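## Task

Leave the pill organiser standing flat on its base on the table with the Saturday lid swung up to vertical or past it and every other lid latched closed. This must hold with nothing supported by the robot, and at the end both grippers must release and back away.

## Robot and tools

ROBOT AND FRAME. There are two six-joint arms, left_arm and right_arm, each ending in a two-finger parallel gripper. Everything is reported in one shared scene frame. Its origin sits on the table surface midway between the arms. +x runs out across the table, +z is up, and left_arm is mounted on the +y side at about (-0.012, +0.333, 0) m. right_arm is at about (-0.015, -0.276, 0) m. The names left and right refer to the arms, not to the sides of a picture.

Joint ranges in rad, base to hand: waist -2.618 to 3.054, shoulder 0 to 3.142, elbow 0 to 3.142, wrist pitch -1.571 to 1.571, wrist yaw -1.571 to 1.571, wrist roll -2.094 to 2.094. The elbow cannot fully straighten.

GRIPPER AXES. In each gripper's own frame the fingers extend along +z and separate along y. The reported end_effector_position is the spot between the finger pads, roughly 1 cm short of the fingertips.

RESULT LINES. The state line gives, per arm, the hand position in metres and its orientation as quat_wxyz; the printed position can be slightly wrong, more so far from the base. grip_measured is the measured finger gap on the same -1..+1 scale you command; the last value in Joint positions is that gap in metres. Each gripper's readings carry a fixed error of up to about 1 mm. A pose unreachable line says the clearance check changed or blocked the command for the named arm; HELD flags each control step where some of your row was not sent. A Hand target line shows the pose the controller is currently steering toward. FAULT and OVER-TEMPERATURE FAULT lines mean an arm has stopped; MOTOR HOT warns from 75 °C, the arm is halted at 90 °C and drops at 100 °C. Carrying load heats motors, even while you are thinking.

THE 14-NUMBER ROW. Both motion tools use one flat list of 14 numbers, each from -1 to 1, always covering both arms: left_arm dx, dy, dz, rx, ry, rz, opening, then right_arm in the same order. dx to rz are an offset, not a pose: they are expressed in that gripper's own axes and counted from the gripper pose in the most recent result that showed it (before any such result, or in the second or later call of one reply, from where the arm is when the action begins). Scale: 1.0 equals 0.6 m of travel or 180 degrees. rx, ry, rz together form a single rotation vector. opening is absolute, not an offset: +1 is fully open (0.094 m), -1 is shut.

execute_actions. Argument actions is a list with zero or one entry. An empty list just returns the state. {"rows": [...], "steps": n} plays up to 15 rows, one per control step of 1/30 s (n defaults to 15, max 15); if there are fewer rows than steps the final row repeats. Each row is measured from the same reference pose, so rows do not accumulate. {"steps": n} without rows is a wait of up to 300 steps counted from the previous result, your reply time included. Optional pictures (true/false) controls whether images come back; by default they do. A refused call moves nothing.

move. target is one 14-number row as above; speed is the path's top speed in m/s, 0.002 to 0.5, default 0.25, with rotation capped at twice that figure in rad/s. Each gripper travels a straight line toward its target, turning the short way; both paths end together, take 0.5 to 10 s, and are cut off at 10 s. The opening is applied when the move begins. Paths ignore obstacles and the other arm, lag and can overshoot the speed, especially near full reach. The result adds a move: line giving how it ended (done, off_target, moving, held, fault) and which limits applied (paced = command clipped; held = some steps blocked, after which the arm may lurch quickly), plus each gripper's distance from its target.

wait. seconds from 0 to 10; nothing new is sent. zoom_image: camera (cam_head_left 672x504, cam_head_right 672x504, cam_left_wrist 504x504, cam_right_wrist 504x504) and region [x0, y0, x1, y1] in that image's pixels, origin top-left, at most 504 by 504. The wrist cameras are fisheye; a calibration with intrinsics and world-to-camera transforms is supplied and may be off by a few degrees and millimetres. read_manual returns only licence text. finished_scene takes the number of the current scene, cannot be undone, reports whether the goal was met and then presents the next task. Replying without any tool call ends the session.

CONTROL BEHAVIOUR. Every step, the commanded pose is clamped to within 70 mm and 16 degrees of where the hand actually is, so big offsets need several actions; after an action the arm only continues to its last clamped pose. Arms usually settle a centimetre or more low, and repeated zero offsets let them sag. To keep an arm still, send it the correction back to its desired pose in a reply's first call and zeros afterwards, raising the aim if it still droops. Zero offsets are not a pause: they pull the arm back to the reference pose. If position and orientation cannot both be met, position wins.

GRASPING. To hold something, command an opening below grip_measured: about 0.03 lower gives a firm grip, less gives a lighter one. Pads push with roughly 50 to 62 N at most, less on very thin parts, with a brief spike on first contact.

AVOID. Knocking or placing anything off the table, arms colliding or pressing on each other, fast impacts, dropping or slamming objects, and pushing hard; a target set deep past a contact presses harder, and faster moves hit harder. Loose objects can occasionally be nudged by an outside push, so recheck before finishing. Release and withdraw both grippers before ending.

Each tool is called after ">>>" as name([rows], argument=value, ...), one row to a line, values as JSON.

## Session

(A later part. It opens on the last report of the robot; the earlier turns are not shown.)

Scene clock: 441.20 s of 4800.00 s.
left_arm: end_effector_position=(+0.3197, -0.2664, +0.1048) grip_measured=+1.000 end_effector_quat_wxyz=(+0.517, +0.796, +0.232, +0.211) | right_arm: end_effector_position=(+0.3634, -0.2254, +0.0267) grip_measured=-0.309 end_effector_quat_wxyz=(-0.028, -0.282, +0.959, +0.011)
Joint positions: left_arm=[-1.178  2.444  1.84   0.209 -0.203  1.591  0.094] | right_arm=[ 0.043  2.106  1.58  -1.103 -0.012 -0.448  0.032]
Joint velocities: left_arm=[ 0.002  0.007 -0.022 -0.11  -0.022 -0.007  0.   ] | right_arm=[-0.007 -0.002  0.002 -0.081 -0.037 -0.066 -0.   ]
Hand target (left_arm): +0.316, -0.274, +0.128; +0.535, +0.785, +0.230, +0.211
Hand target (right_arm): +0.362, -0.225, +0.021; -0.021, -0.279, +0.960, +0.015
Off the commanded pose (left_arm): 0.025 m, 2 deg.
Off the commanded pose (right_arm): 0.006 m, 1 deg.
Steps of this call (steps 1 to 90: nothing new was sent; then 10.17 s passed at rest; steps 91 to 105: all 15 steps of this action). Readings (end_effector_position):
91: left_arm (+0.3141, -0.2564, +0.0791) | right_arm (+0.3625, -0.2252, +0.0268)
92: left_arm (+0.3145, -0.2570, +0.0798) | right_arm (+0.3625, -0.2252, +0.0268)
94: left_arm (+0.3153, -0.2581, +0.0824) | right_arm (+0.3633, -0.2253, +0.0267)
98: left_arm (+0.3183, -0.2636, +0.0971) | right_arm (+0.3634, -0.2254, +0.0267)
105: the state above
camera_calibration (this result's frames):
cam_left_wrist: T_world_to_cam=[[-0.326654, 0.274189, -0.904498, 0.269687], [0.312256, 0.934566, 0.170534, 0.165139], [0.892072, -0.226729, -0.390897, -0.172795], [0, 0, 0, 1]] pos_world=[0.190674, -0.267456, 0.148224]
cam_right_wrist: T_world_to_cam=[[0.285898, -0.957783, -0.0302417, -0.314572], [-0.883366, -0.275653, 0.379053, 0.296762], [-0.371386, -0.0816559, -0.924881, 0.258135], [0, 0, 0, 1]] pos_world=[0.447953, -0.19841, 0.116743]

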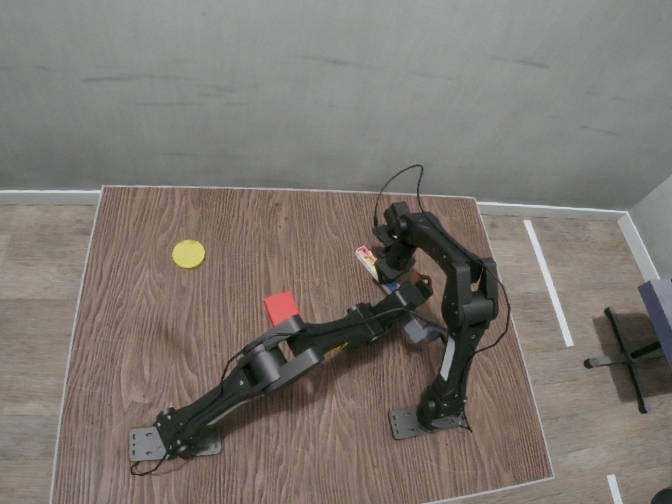

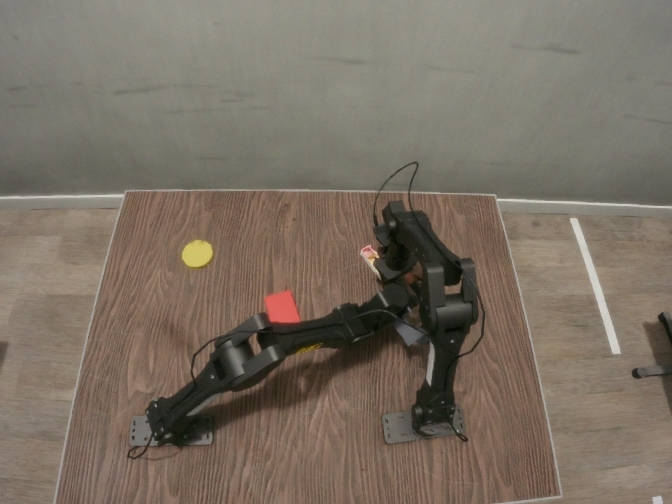

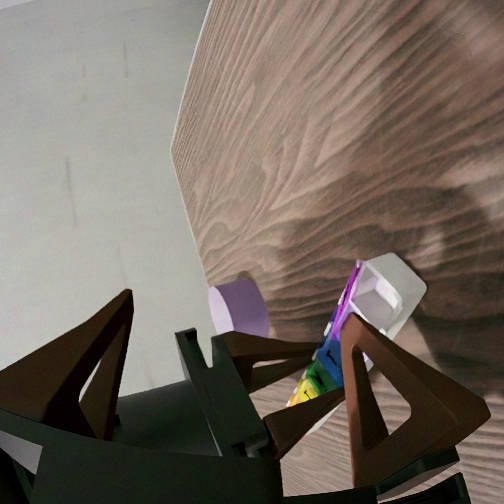

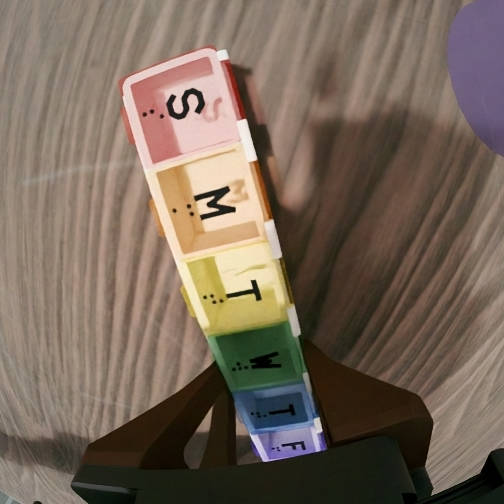

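>>> execute_actions(actions=[])

>>> zoom_image(camera="cam_left_wrist", region=[230,190,430,390])

Scene clock: 444.63 s of 4800.00 s.
left_arm: end_effector_position=(+0.3194, -0.2654, +0.1024) grip_measured=+1.000 end_effector_quat_wxyz=(+0.513, +0.799, +0.232, +0.211) | right_arm: end_effector_position=(+0.3634, -0.2254, +0.0267) grip_measured=-0.309 end_effector_quat_wxyz=(-0.028, -0.282, +0.959, +0.011)
Joint positions: left_arm=[-1.178  2.444  1.84   0.199 -0.203  1.592  0.094] | right_arm=[ 0.043  2.106  1.58  -1.103 -0.012 -0.448  0.032]
Joint velocities: left_arm=[ 0.002  0.012 -0.007 -0.022 -0.022  0.081  0.   ] | right_arm=[ 0.002 -0.017 -0.002 -0.095  0.022  0.007  0.   ]
Hand target (left_arm): +0.316, -0.274, +0.128; +0.535, +0.785, +0.230, +0.211
Hand target (right_arm): +0.362, -0.225, +0.021; -0.021, -0.279, +0.960, +0.015
Off the commanded pose (left_arm): 0.027 m, 3 deg.
Off the commanded pose (right_arm): 0.006 m, 1 deg.
Steps of this call (steps 1 to 90: nothing new was sent; then 0.43 s passed at rest). Readings (end_effector_position):
1: left_arm (+0.3196, -0.2662, +0.1042) | right_arm (+0.3634, -0.2254, +0.0267)
2: left_arm (+0.3195, -0.2660, +0.1037) | right_arm (+0.3634, -0.2254, +0.0267)
4: left_arm (+0.3194, -0.2658, +0.1032) | right_arm (+0.3634, -0.2254, +0.0267)
8: left_arm (+0.3194, -0.2656, +0.1028) | right_arm (+0.3634, -0.2254, +0.0267)
90: the state above
camera_calibration (this result's frames):
cam_left_wrist: T_world_to_cam=[[-0.330254, 0.283298, -0.900374, 0.270267], [0.312892, 0.932819, 0.178739, 0.163269], [0.890523, -0.222691, -0.396709, -0.171009], [0, 0, 0, 1]] pos_world=[0.190458, -0.266949, 0.146318]
cam_right_wrist: T_world_to_cam=[[0.285898, -0.957783, -0.0302417, -0.314572], [-0.883366, -0.275653, 0.379053, 0.296762], [-0.371386, -0.0816559, -0.924881, 0.258135], [0, 0, 0, 1]] pos_world=[0.447953, -0.19841, 0.116743]

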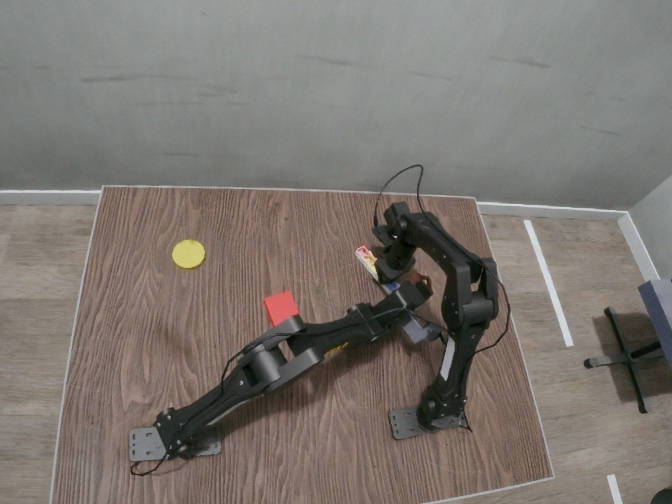

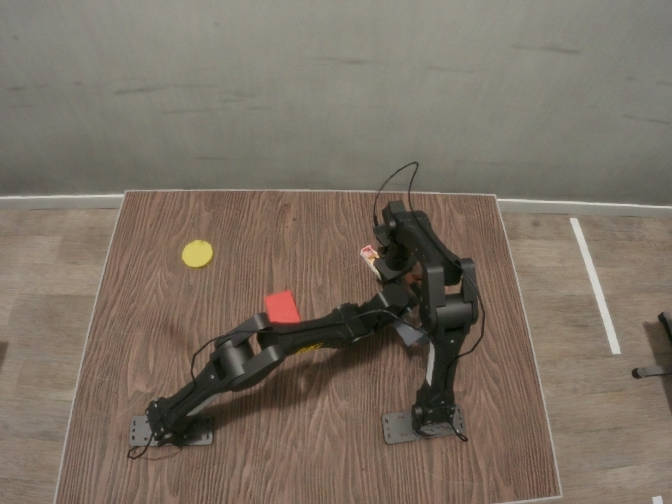

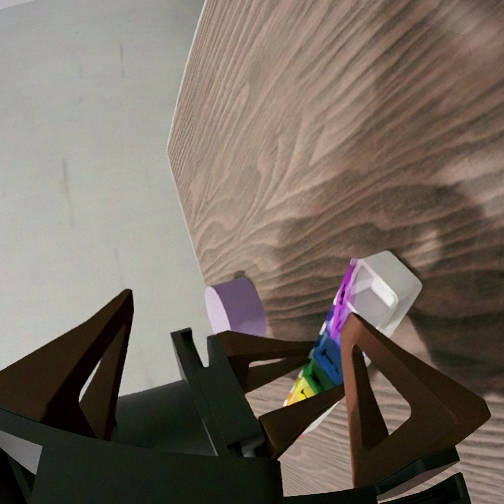

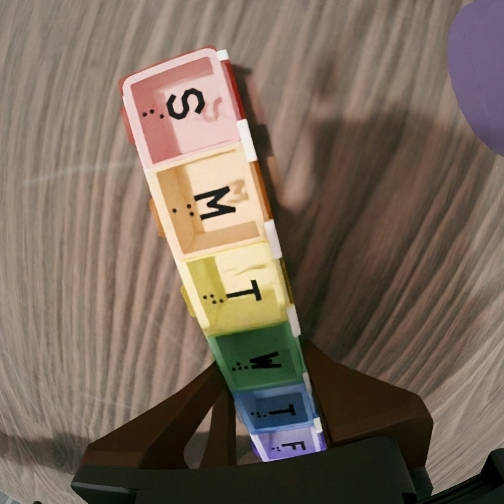

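Region (230, 190, 430, 390) of cam_left_wrist's 504x504 image, scaled by 2.520, with more detail than that image has.

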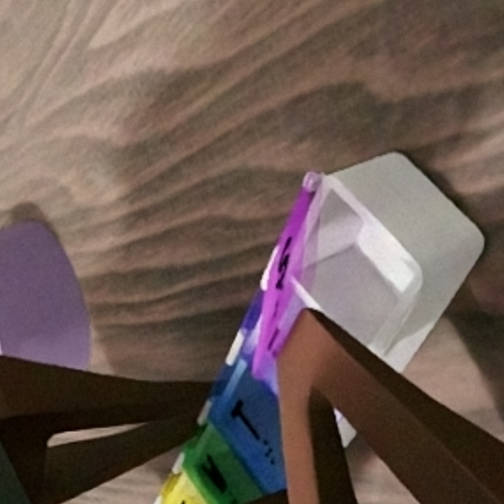

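>>> execute_actions([
  {"rows":[[-0.009,0.0435,-0.009,-0.016,0,0,1,0,0,0.005,0,-0.006,0,-0.40],[-0.009,0.046,-0.004,-0.016,0,0,1,0,0,0.005,0,-0.006,0,-0.40],[-0.010,0.048,0.001,-0.016,0,0,1,0,0,0.005,0,-0.006,0,-0.40],[-0.010,0.050,0.006,-0.016,0,0,1,0,0,0.005,0,-0.006,0,-0.40],[-0.010,0.052,0.011,-0.016,0,0,1,0,0,0.005,0,-0.006,0,-0.40],[-0.011,0.055,0.016,-0.016,0,0,1,0,0,0.005,0,-0.006,0,-0.40],[-0.011,0.057,0.021,-0.016,0,0,1,0,0,0.005,0,-0.006,0,-0.40]],"steps":15},
], pictures=false)

>>> execute_actions([
  {"steps":15},
])

>>> zoom_image(camera="cam_left_wrist", region=[230,190,430,390])

Scene clock: 454.47 s of 4800.00 s.
left_arm: end_effector_position=(+0.3275, -0.2839, +0.1127) grip_measured=+1.000 end_effector_quat_wxyz=(+0.521, +0.794, +0.226, +0.217) | right_arm: end_effector_position=(+0.3634, -0.2254, +0.0267) grip_measured=-0.309 end_effector_quat_wxyz=(-0.028, -0.282, +0.959, +0.011)
Joint positions: left_arm=[-1.18   2.514  1.993  0.141 -0.207  1.605  0.094] | right_arm=[ 0.043  2.106  1.58  -1.103 -0.012 -0.448  0.032]
Joint velocities: left_arm=[ 0.002  0.037  0.017 -0.081  0.007 -0.051  0.   ] | right_arm=[ 0.007  0.007 -0.022 -0.051  0.007  0.051  0.   ]
Hand target (left_arm): +0.326, -0.290, +0.128; +0.533, +0.786, +0.226, +0.216
Hand target (right_arm): +0.363, -0.225, +0.024; -0.019, -0.282, +0.959, +0.013
Off the commanded pose (left_arm): 0.017 m, 2 deg.
Off the commanded pose (right_arm): 0.003 m, 1 deg.
Steps of this call (steps 1 to 90: nothing new was sent; then 6.33 s passed at rest; steps 91 to 105: all 15 steps of this action). Readings (end_effector_position):
91: left_arm (+0.3192, -0.2655, +0.1024) | right_arm (+0.3634, -0.2254, +0.0267)
92: left_arm (+0.3195, -0.2654, +0.1028) | right_arm (+0.3634, -0.2254, +0.0267)
94: left_arm (+0.3201, -0.2675, +0.1040) | right_arm (+0.3634, -0.2254, +0.0267)
98: left_arm (+0.3251, -0.2788, +0.1124) | right_arm (+0.3634, -0.2254, +0.0267)
105: the state above

Scene clock: 454.97 s of 4800.00 s.
left_arm: end_effector_position=(+0.3270, -0.2827, +0.1065) grip_measured=+1.000 end_effector_quat_wxyz=(+0.513, +0.799, +0.226, +0.216) | right_arm: end_effector_position=(+0.3634, -0.2254, +0.0267) grip_measured=-0.309 end_effector_quat_wxyz=(-0.028, -0.282, +0.959, +0.011)
Joint positions: left_arm=[-1.18   2.519  1.993  0.127 -0.207  1.606  0.094] | right_arm=[ 0.043  2.106  1.58  -1.103 -0.012 -0.448  0.032]
Joint velocities: left_arm=[ 0.007  0.002 -0.032  0.066  0.007 -0.066  0.   ] | right_arm=[-0.007  0.007  0.022 -0.037 -0.051 -0.051  0.001]
Hand target (left_arm): +0.326, -0.290, +0.128; +0.533, +0.786, +0.226, +0.216
Hand target (right_arm): +0.363, -0.225, +0.024; -0.019, -0.282, +0.959, +0.013
Off the commanded pose (left_arm): 0.023 m, 3 deg.
Off the commanded pose (right_arm): 0.003 m, 1 deg.
Steps of this call (steps 1 to 15: nothing new was sent). Readings (end_effector_position):
1: left_arm (+0.3274, -0.2837, +0.1114) | right_arm (+0.3634, -0.2254, +0.0267)
2: left_arm (+0.3273, -0.2835, +0.1103) | right_arm (+0.3634, -0.2254, +0.0267)
4: left_arm (+0.3272, -0.2831, +0.1087) | right_arm (+0.3634, -0.2254, +0.0267)
8: left_arm (+0.3270, -0.2827, +0.1067) | right_arm (+0.3634, -0.2254, +0.0267)
15: the state above
camera_calibration (this result's frames):
cam_left_wrist: T_world_to_cam=[[-0.316802, 0.287548, -0.903854, 0.278536], [0.313783, 0.931055, 0.18622, 0.17467], [0.895085, -0.224619, -0.385188, -0.18327], [0, 0, 0, 1]] pos_world=[0.197475, -0.283885, 0.148636]
cam_right_wrist: T_world_to_cam=[[0.286627, -0.957563, -0.0302836, -0.314787], [-0.883157, -0.276343, 0.379037, 0.296531], [-0.37132, -0.0818972, -0.924886, 0.258057], [0, 0, 0, 1]] pos_world=[0.447932, -0.19835, 0.116744]

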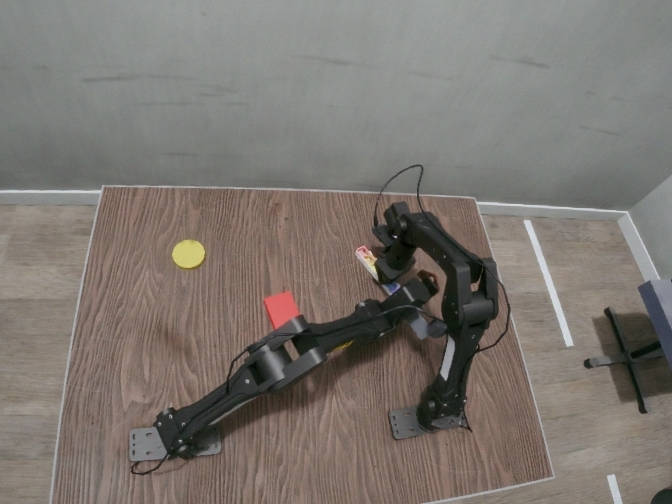

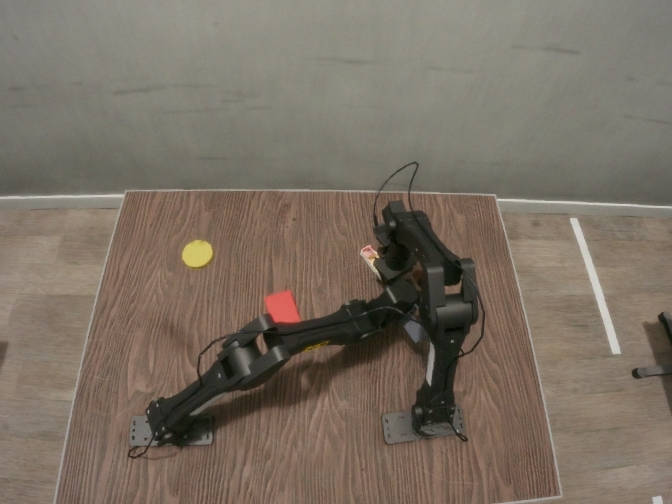

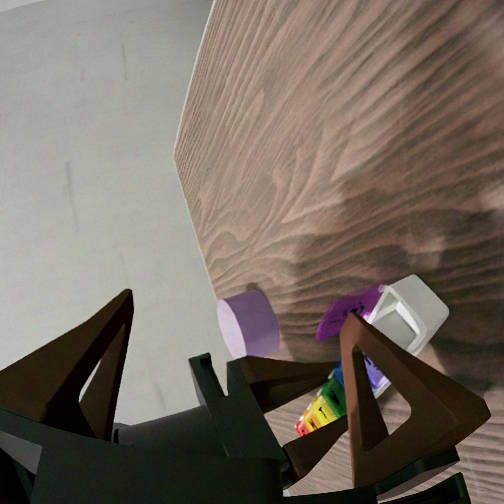

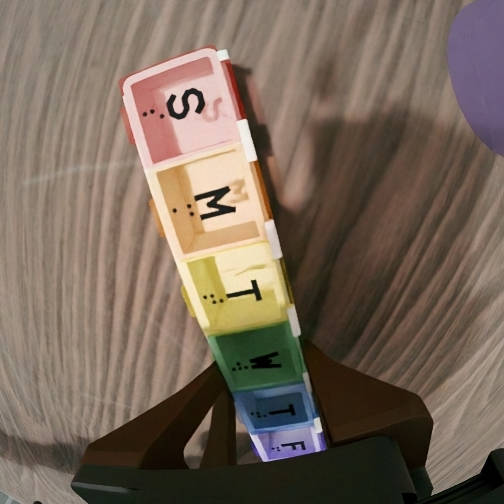

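Region (230, 190, 430, 390) of cam_left_wrist's 504x504 image, scaled by 2.520, with more detail than that image has.

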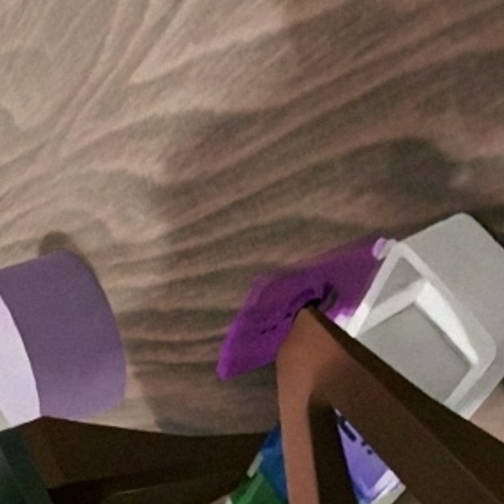

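>>> execute_actions([
  {"rows":[[-0.009,0.041,-0.004,-0.016,0,0,1,0,0,0.005,0,-0.006,0,-0.40],[-0.009,0.043,0.000,-0.016,0,0,1,0,0,0.005,0,-0.006,0,-0.40],[-0.010,0.044,0.005,-0.016,0,0,1,0,0,0.005,0,-0.006,0,-0.40],[-0.010,0.045,0.010,-0.016,0,0,1,0,0,0.005,0,-0.006,0,-0.40],[-0.010,0.046,0.015,-0.016,0,0,1,0,0,0.005,0,-0.006,0,-0.40],[-0.011,0.047,0.020,-0.016,0,0,1,0,0,0.005,0,-0.006,0,-0.40],[-0.011,0.048,0.024,-0.016,0,0,1,0,0,0.005,0,-0.006,0,-0.40]],"steps":15},
], pictures=false)

>>> execute_actions([
  {"steps":15},
])

>>> zoom_image(camera="cam_left_wrist", region=[250,200,470,420])

Scene clock: 462.47 s of 4800.00 s.
left_arm: end_effector_position=(+0.3360, -0.2989, +0.1131) grip_measured=+1.000 end_effector_quat_wxyz=(+0.519, +0.795, +0.222, +0.223) | right_arm: end_effector_position=(+0.3640, -0.2261, +0.0267) grip_measured=-0.309 end_effector_quat_wxyz=(-0.027, -0.287, +0.957, +0.010)
Joint positions: left_arm=[-1.18   2.601  2.159  0.063 -0.213  1.621  0.094] | right_arm=[ 0.042  2.106  1.58  -1.101 -0.01  -0.459  0.032]
Joint velocities: left_arm=[-0.007  0.017  0.042 -0.051  0.007  0.022  0.   ] | right_arm=[-0.002 -0.007  0.002  0.037  0.022  0.037  0.   ]
Hand target (left_arm): +0.333, -0.307, +0.127; +0.534, +0.786, +0.221, +0.221
Hand target (right_arm): +0.363, -0.225, +0.024; -0.019, -0.282, +0.959, +0.013
Off the commanded pose (left_arm): 0.016 m, 2 deg.
Off the commanded pose (right_arm): 0.003 m, 1 deg.
Steps of this call (steps 1 to 90: nothing new was sent; then 4.00 s passed at rest; steps 91 to 105: all 15 steps of this action). Readings (end_effector_position):
91: left_arm (+0.3270, -0.2826, +0.1065) | right_arm (+0.3634, -0.2254, +0.0267)
92: left_arm (+0.3273, -0.2828, +0.1068) | right_arm (+0.3634, -0.2254, +0.0267)
94: left_arm (+0.3289, -0.2859, +0.1087) | right_arm (+0.3634, -0.2254, +0.0267)
98: left_arm (+0.3340, -0.2965, +0.1130) | right_arm (+0.3634, -0.2254, +0.0267)
105: the state above

Scene clock: 462.97 s of 4800.00 s.
left_arm: end_effector_position=(+0.3360, -0.2990, +0.1130) grip_measured=+1.000 end_effector_quat_wxyz=(+0.518, +0.796, +0.222, +0.223) | right_arm: end_effector_position=(+0.3640, -0.2261, +0.0267) grip_measured=-0.309 end_effector_quat_wxyz=(-0.027, -0.287, +0.957, +0.010)
Joint positions: left_arm=[-1.18   2.602  2.161  0.059 -0.213  1.621  0.094] | right_arm=[ 0.042  2.106  1.58  -1.101 -0.01  -0.459  0.032]
Joint velocities: left_arm=[-0.017 -0.002 -0.002  0.037  0.051  0.066  0.   ] | right_arm=[ 0.002 -0.002  0.012 -0.022 -0.007 -0.007 -0.   ]
Hand target (left_arm): +0.333, -0.307, +0.126; +0.534, +0.786, +0.221, +0.221
Hand target (right_arm): +0.363, -0.225, +0.024; -0.019, -0.282, +0.959, +0.013
Off the commanded pose (left_arm): 0.016 m, 2 deg.
Off the commanded pose (right_arm): 0.003 m, 1 deg.
Steps of this call (steps 1 to 15: nothing new was sent). Readings (end_effector_position):
1: left_arm (+0.3360, -0.2990, +0.1130) | right_arm (+0.3640, -0.2261, +0.0267)
2: left_arm (+0.3360, -0.2990, +0.1131) | right_arm (+0.3640, -0.2261, +0.0267)
4: left_arm (+0.3360, -0.2990, +0.1129) | right_arm (+0.3640, -0.2261, +0.0267)
8: left_arm (+0.3360, -0.2990, +0.1130) | right_arm (+0.3640, -0.2261, +0.0267)
15: the state above
camera_calibration (this result's frames):
cam_left_wrist: T_world_to_cam=[[-0.29854, 0.282546, -0.911615, 0.285161], [0.309915, 0.932111, 0.187407, 0.187281], [0.902678, -0.226574, -0.365838, -0.197849], [0, 0, 0, 1]] pos_world=[0.205685, -0.299965, 0.152478]
cam_right_wrist: T_world_to_cam=[[0.296261, -0.954676, -0.02868, -0.318529], [-0.881172, -0.284788, 0.377402, 0.294261], [-0.368464, -0.0865372, -0.925606, 0.256112], [0, 0, 0, 1]] pos_world=[0.44803, -0.198127, 0.116869]

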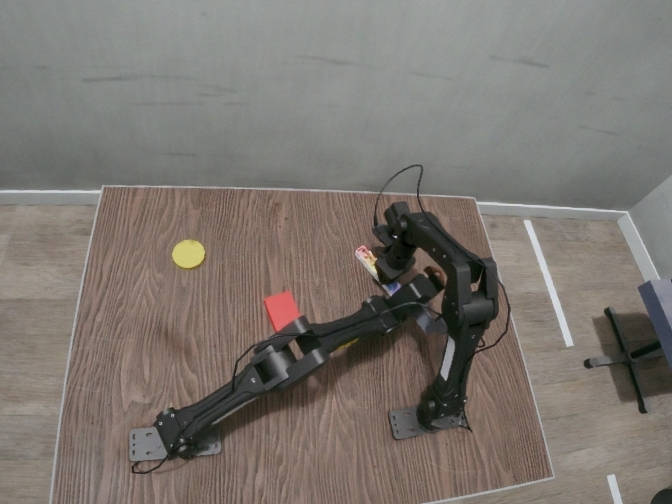

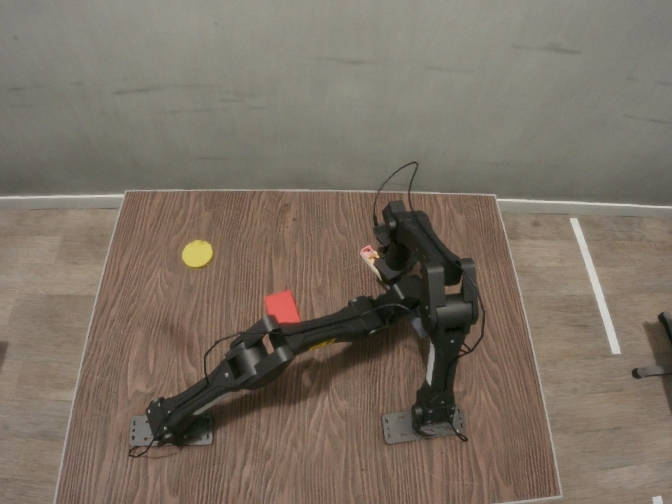

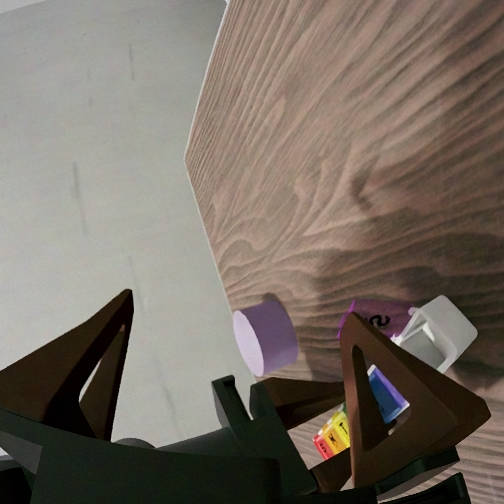

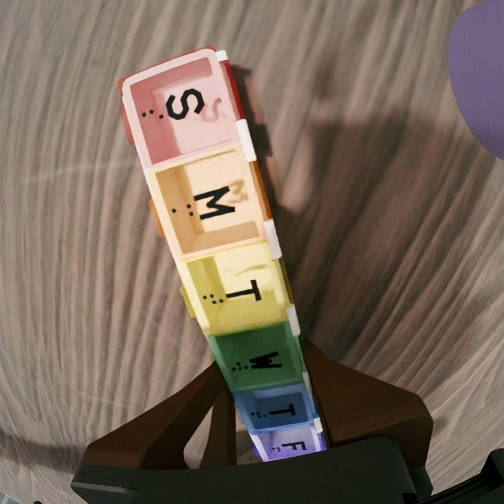

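Region (250, 200, 470, 420) of cam_left_wrist's 504x504 image, scaled by 2.291, with more detail than that image has.

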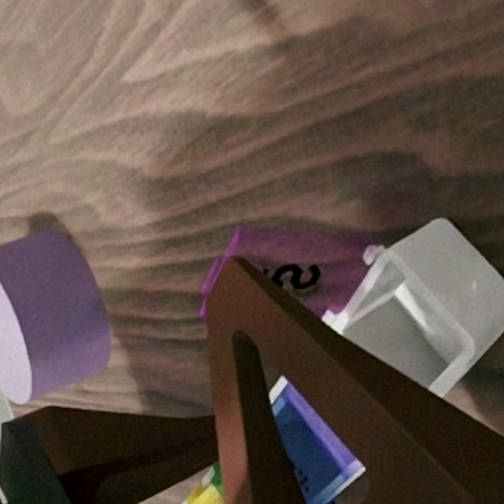

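>>> move(target=[0,0.06,-0.15,-0.016,0,0,1,0,0,0,0,-0.006,0,-0.40], speed=0.15)

>>> execute_actions([
  {"rows":[[0,0.03,0,-0.016,0,0,1,0,0,0,0,0,0,0.3]],"steps":10},
], pictures=false)

>>> move(target=[0,0.05,-0.1,0,0,0,1,0,0,-0.2,0,0,0,0.6], speed=0.2)

Scene clock: 468.73 s of 4800.00 s.
left_arm: end_effector_position=(+0.2907, -0.2492, +0.1595) grip_measured=+1.000 end_effector_quat_wxyz=(+0.519, +0.795, +0.214, +0.227) | right_arm: end_effector_position=(+0.3640, -0.2261, +0.0267) grip_measured=-0.309 end_effector_quat_wxyz=(-0.027, -0.288, +0.957, +0.010)
Joint positions: left_arm=[-1.218  2.258  1.722  0.159 -0.247  1.624  0.094] | right_arm=[ 0.042  2.106  1.58  -1.101 -0.01  -0.462  0.032]
Joint velocities: left_arm=[-0.002 -0.012 -0.002 -0.037 -0.066 -0.11   0.   ] | right_arm=[-0.012 -0.012 -0.027 -0.037 -0.051  0.037 -0.   ]
Hand target (left_arm): +0.288, -0.249, +0.180; +0.538, +0.782, +0.216, +0.228
Hand target (right_arm): +0.364, -0.226, +0.027; -0.018, -0.287, +0.958, +0.012
Off the commanded pose (left_arm): 0.020 m, 3 deg.
Off the commanded pose (right_arm): 0.000 m, 1 deg.
After step 90, 1.50 s passed at rest.
move: off_target (left_arm)
camera_calibration (this result's frames):
cam_left_wrist: T_world_to_cam=[[-0.281853, 0.287696, -0.915309, 0.296994], [0.314544, 0.92897, 0.195132, 0.14282], [0.906433, -0.232907, -0.352326, -0.133483], [0, 0, 0, 1]] pos_world=[0.159779, -0.249209, 0.196944]
cam_right_wrist: T_world_to_cam=[[0.298827, -0.953883, -0.0284472, -0.319357], [-0.880425, -0.28707, 0.377417, 0.293461], [-0.368178, -0.0877367, -0.925606, 0.255733], [0, 0, 0, 1]] pos_world=[0.447958, -0.197949, 0.116866]

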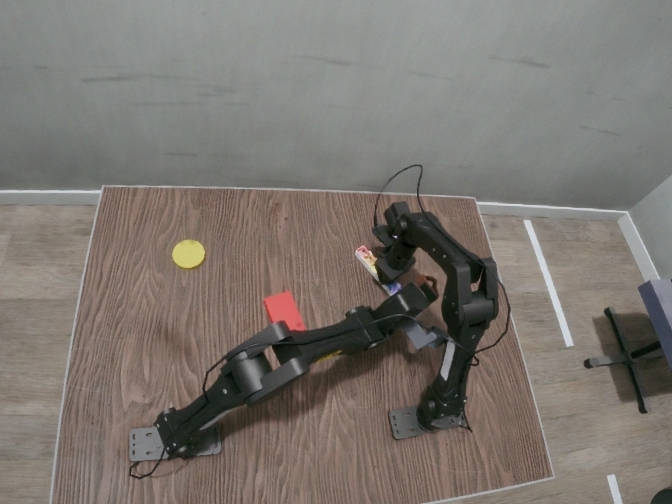

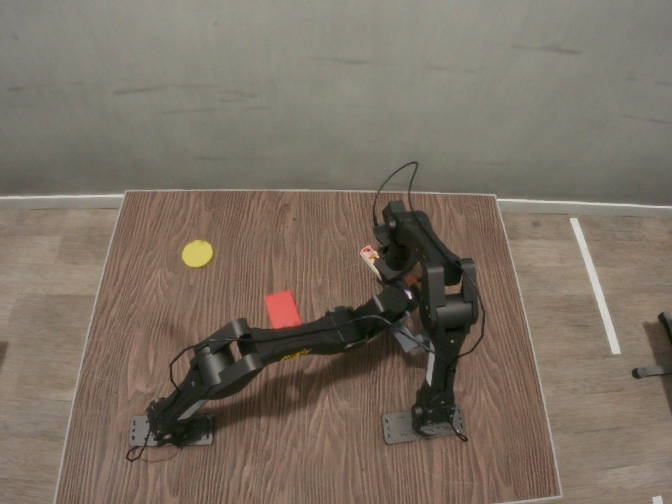

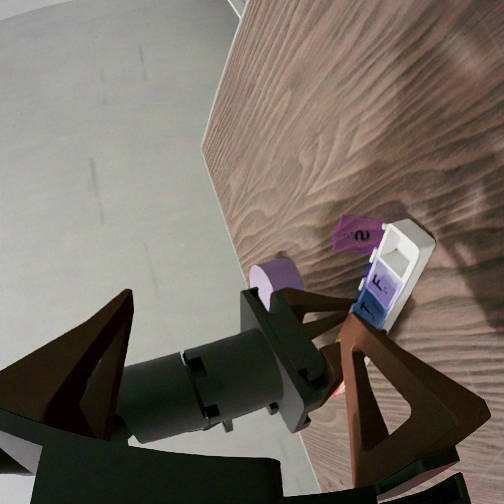

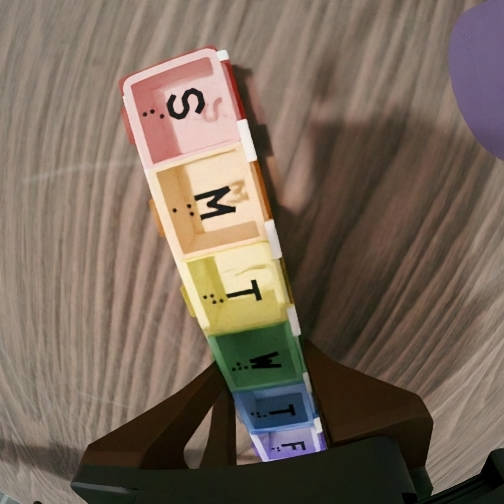

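Scene clock: 469.07 s of 4800.00 s.
left_arm: end_effector_position=(+0.2909, -0.2497, +0.1609) grip_measured=+1.000 end_effector_quat_wxyz=(+0.520, +0.795, +0.207, +0.232) | right_arm: end_effector_position=(+0.3635, -0.2262, +0.0247) grip_measured=+0.298 end_effector_quat_wxyz=(-0.029, -0.288, +0.957, +0.010)
Joint positions: left_arm=[-1.218  2.258  1.722  0.165 -0.247  1.641  0.094] | right_arm=[ 0.042  2.111  1.58  -1.101 -0.01  -0.462  0.061]
Joint velocities: left_arm=[ 0.022  0.017 -0.007  0.007  0.037  0.007  0.   ] | right_arm=[-0.002 -0.022 -0.012 -0.037  0.022  0.037  0.   ]
Hand target (left_arm): +0.292, -0.255, +0.176; +0.539, +0.782, +0.208, +0.233
Hand target (right_arm): +0.364, -0.226, +0.027; -0.027, -0.288, +0.957, +0.010
Off the commanded pose (left_arm): 0.017 m, 3 deg.
Off the commanded pose (right_arm): 0.002 m, 0 deg.
Steps of this call (steps 1 to 10: all 10 steps of this action). Readings (end_effector_position):
1: left_arm (+0.2907, -0.2492, +0.1596) | right_arm (+0.3640, -0.2261, +0.0267)
2: left_arm (+0.2907, -0.2493, +0.1597) | right_arm (+0.3640, -0.2261, +0.0265)
4: left_arm (+0.2908, -0.2495, +0.1603) | right_arm (+0.3636, -0.2262, +0.0253)
8: left_arm (+0.2909, -0.2496, +0.1608) | right_arm (+0.3635, -0.2262, +0.0247)
10: the state above

Scene clock: 470.63 s of 4800.00 s.
left_arm: end_effector_position=(+0.2640, -0.2200, +0.1913) grip_measured=+1.000 end_effector_quat_wxyz=(+0.503, +0.806, +0.204, +0.236) | right_arm: end_effector_position=(+0.3645, -0.2261, +0.1332) grip_measured=+0.598 end_effector_quat_wxyz=(-0.043, -0.288, +0.956, +0.013)
Joint positions: left_arm=[-1.249  2.085  1.6    0.077 -0.282  1.642  0.094] | right_arm=[ 0.042  2.111  2.012 -1.561 -0.01  -0.463  0.075]
Joint velocities: left_arm=[ 0.002 -0.002 -0.002  0.022 -0.007  0.007  0.   ] | right_arm=[-0.017  0.007 -0.017 -0.022 -0.037 -0.022 -0.001]
Hand target (left_arm): +0.258, -0.219, +0.210; +0.520, +0.796, +0.207, +0.232
Hand target (right_arm): +0.369, -0.228, +0.144; -0.029, -0.288, +0.957, +0.010
Off the commanded pose (left_arm): 0.019 m, 2 deg.
Off the commanded pose (right_arm): 0.013 m, 2 deg.
move: off_target (left_arm, right_arm)
camera_calibration (this result's frames):
cam_left_wrist: T_world_to_cam=[[-0.268006, 0.329772, -0.90522, 0.313921], [0.316073, 0.917685, 0.240734, 0.106285], [0.910094, -0.221597, -0.350177, -0.0901907], [0, 0, 0, 1]] pos_world=[0.132621, -0.221044, 0.226998]
cam_right_wrist: T_world_to_cam=[[0.298142, -0.953899, -0.0344717, -0.315368], [-0.867237, -0.285789, 0.407707, 0.245161], [-0.398763, -0.0916593, -0.912462, 0.36303], [0, 0, 0, 1]] pos_world=[0.4514, -0.19749, 0.220426]

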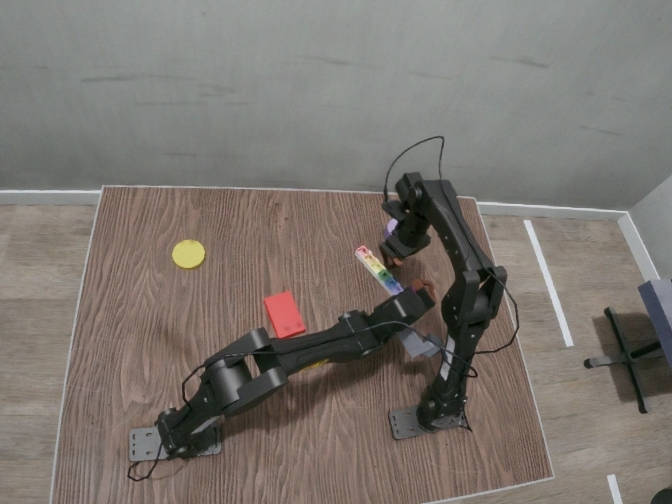

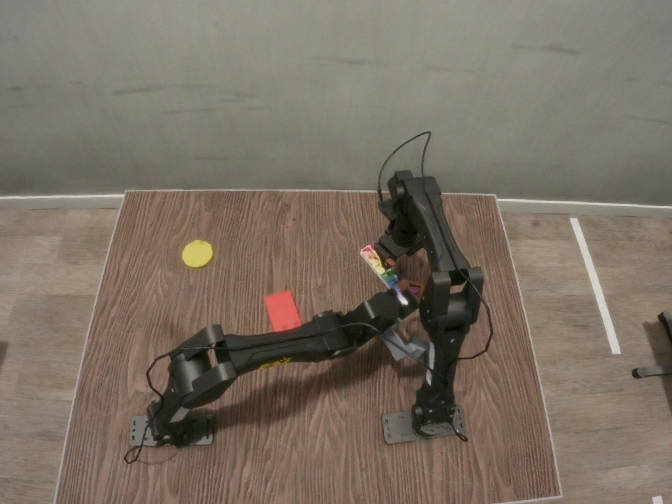

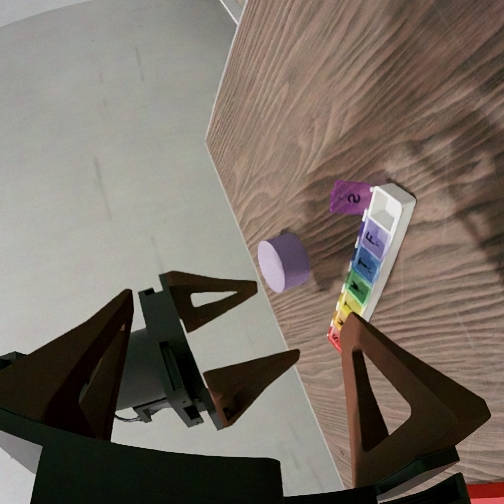

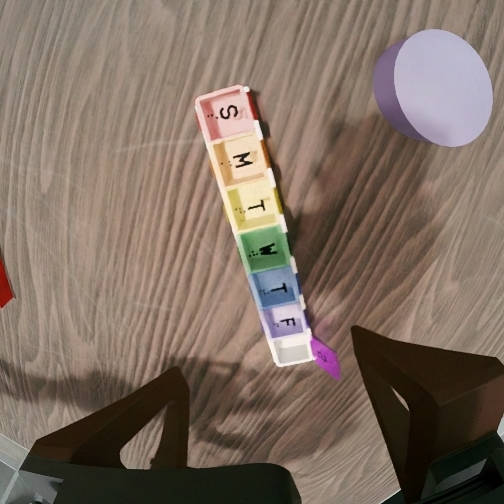

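>>> move(target=[0,0.03,-0.25,0,0,0,1,0,0,-0.08,0,0,0,1], speed=0.3)

Scene clock: 473.97 s of 4800.00 s.
left_arm: end_effector_position=(+0.1779, -0.1247, +0.2617) grip_measured=+1.000 end_effector_quat_wxyz=(+0.496, +0.812, +0.197, +0.238) | right_arm: end_effector_position=(+0.3647, -0.2260, +0.1630) grip_measured=+1.000 end_effector_quat_wxyz=(-0.005, -0.289, +0.957, +0.006)
Joint positions: left_arm=[-1.378  1.599  1.279 -0.124 -0.397  1.599  0.094] | right_arm=[ 0.042  2.047  2.039 -1.575 -0.01  -0.463  0.094]
Joint velocities: left_arm=[-0.012  0.007 -0.007  0.022 -0.007 -0.007  0.   ] | right_arm=[ 0.007 -0.002  0.012 -0.037 -0.022 -0.007  0.   ]
Hand target (left_arm): +0.176, -0.122, +0.268; +0.503, +0.806, +0.204, +0.235
Hand target (right_arm): +0.367, -0.227, +0.180; +0.017, -0.288, +0.958, +0.002
Off the commanded pose (left_arm): 0.006 m, 1 deg.
Off the commanded pose (right_arm): 0.018 m, 4 deg.
joint sent to its limit (right arm) — the command would take joint 4 (wrist pitch) past its lower limit, so that joint was sent only as far as its limit.
move: off_target (right_arm)
camera_calibration (this result's frames):
cam_left_wrist: T_world_to_cam=[[-0.262759, 0.352047, -0.898343, 0.323161], [0.322342, 0.909594, 0.262173, 0.0213412], [0.909425, -0.220685, -0.352484, 0.0348272], [0, 0, 0, 1]] pos_world=[0.0463615, -0.125494, 0.29699]
cam_right_wrist: T_world_to_cam=[[0.300258, -0.953636, -0.0205738, -0.317365], [-0.895873, -0.289345, 0.337181, 0.254386], [-0.327501, -0.0828096, -0.941215, 0.370998], [0, 0, 0, 1]] pos_world=[0.444691, -0.198323, 0.256885]

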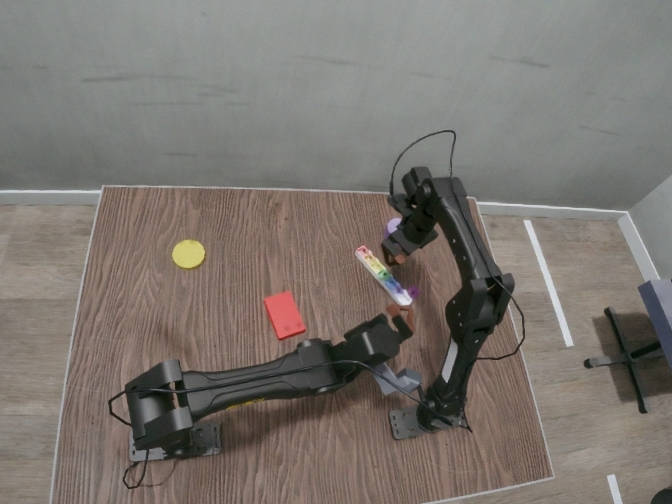

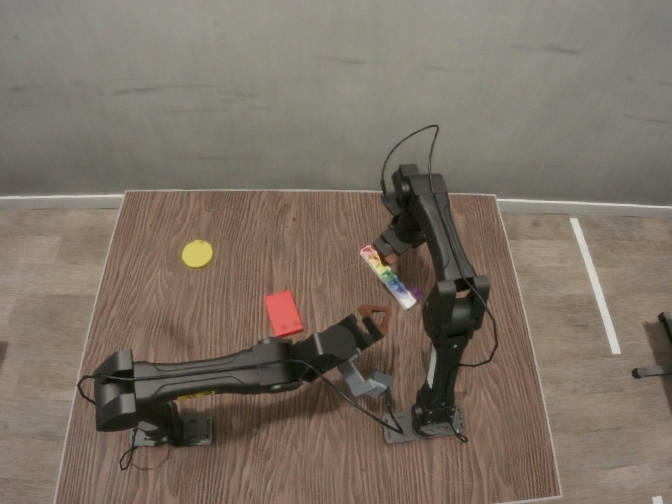

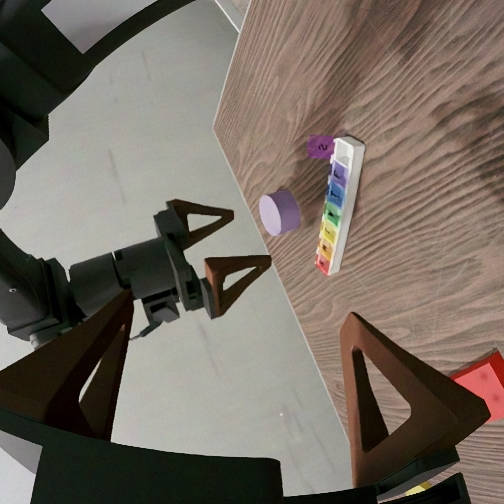

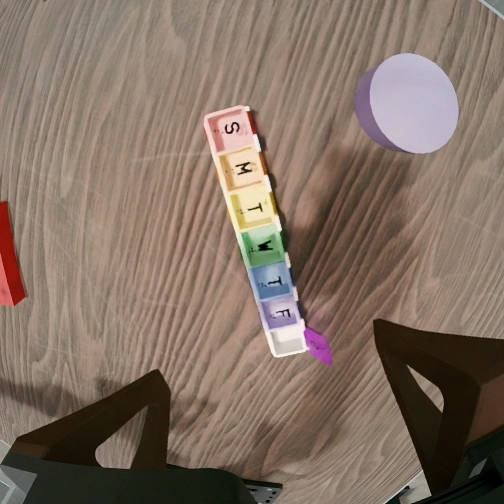

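>>> finished_scene(scene=2)

The scene is finished: the task was done.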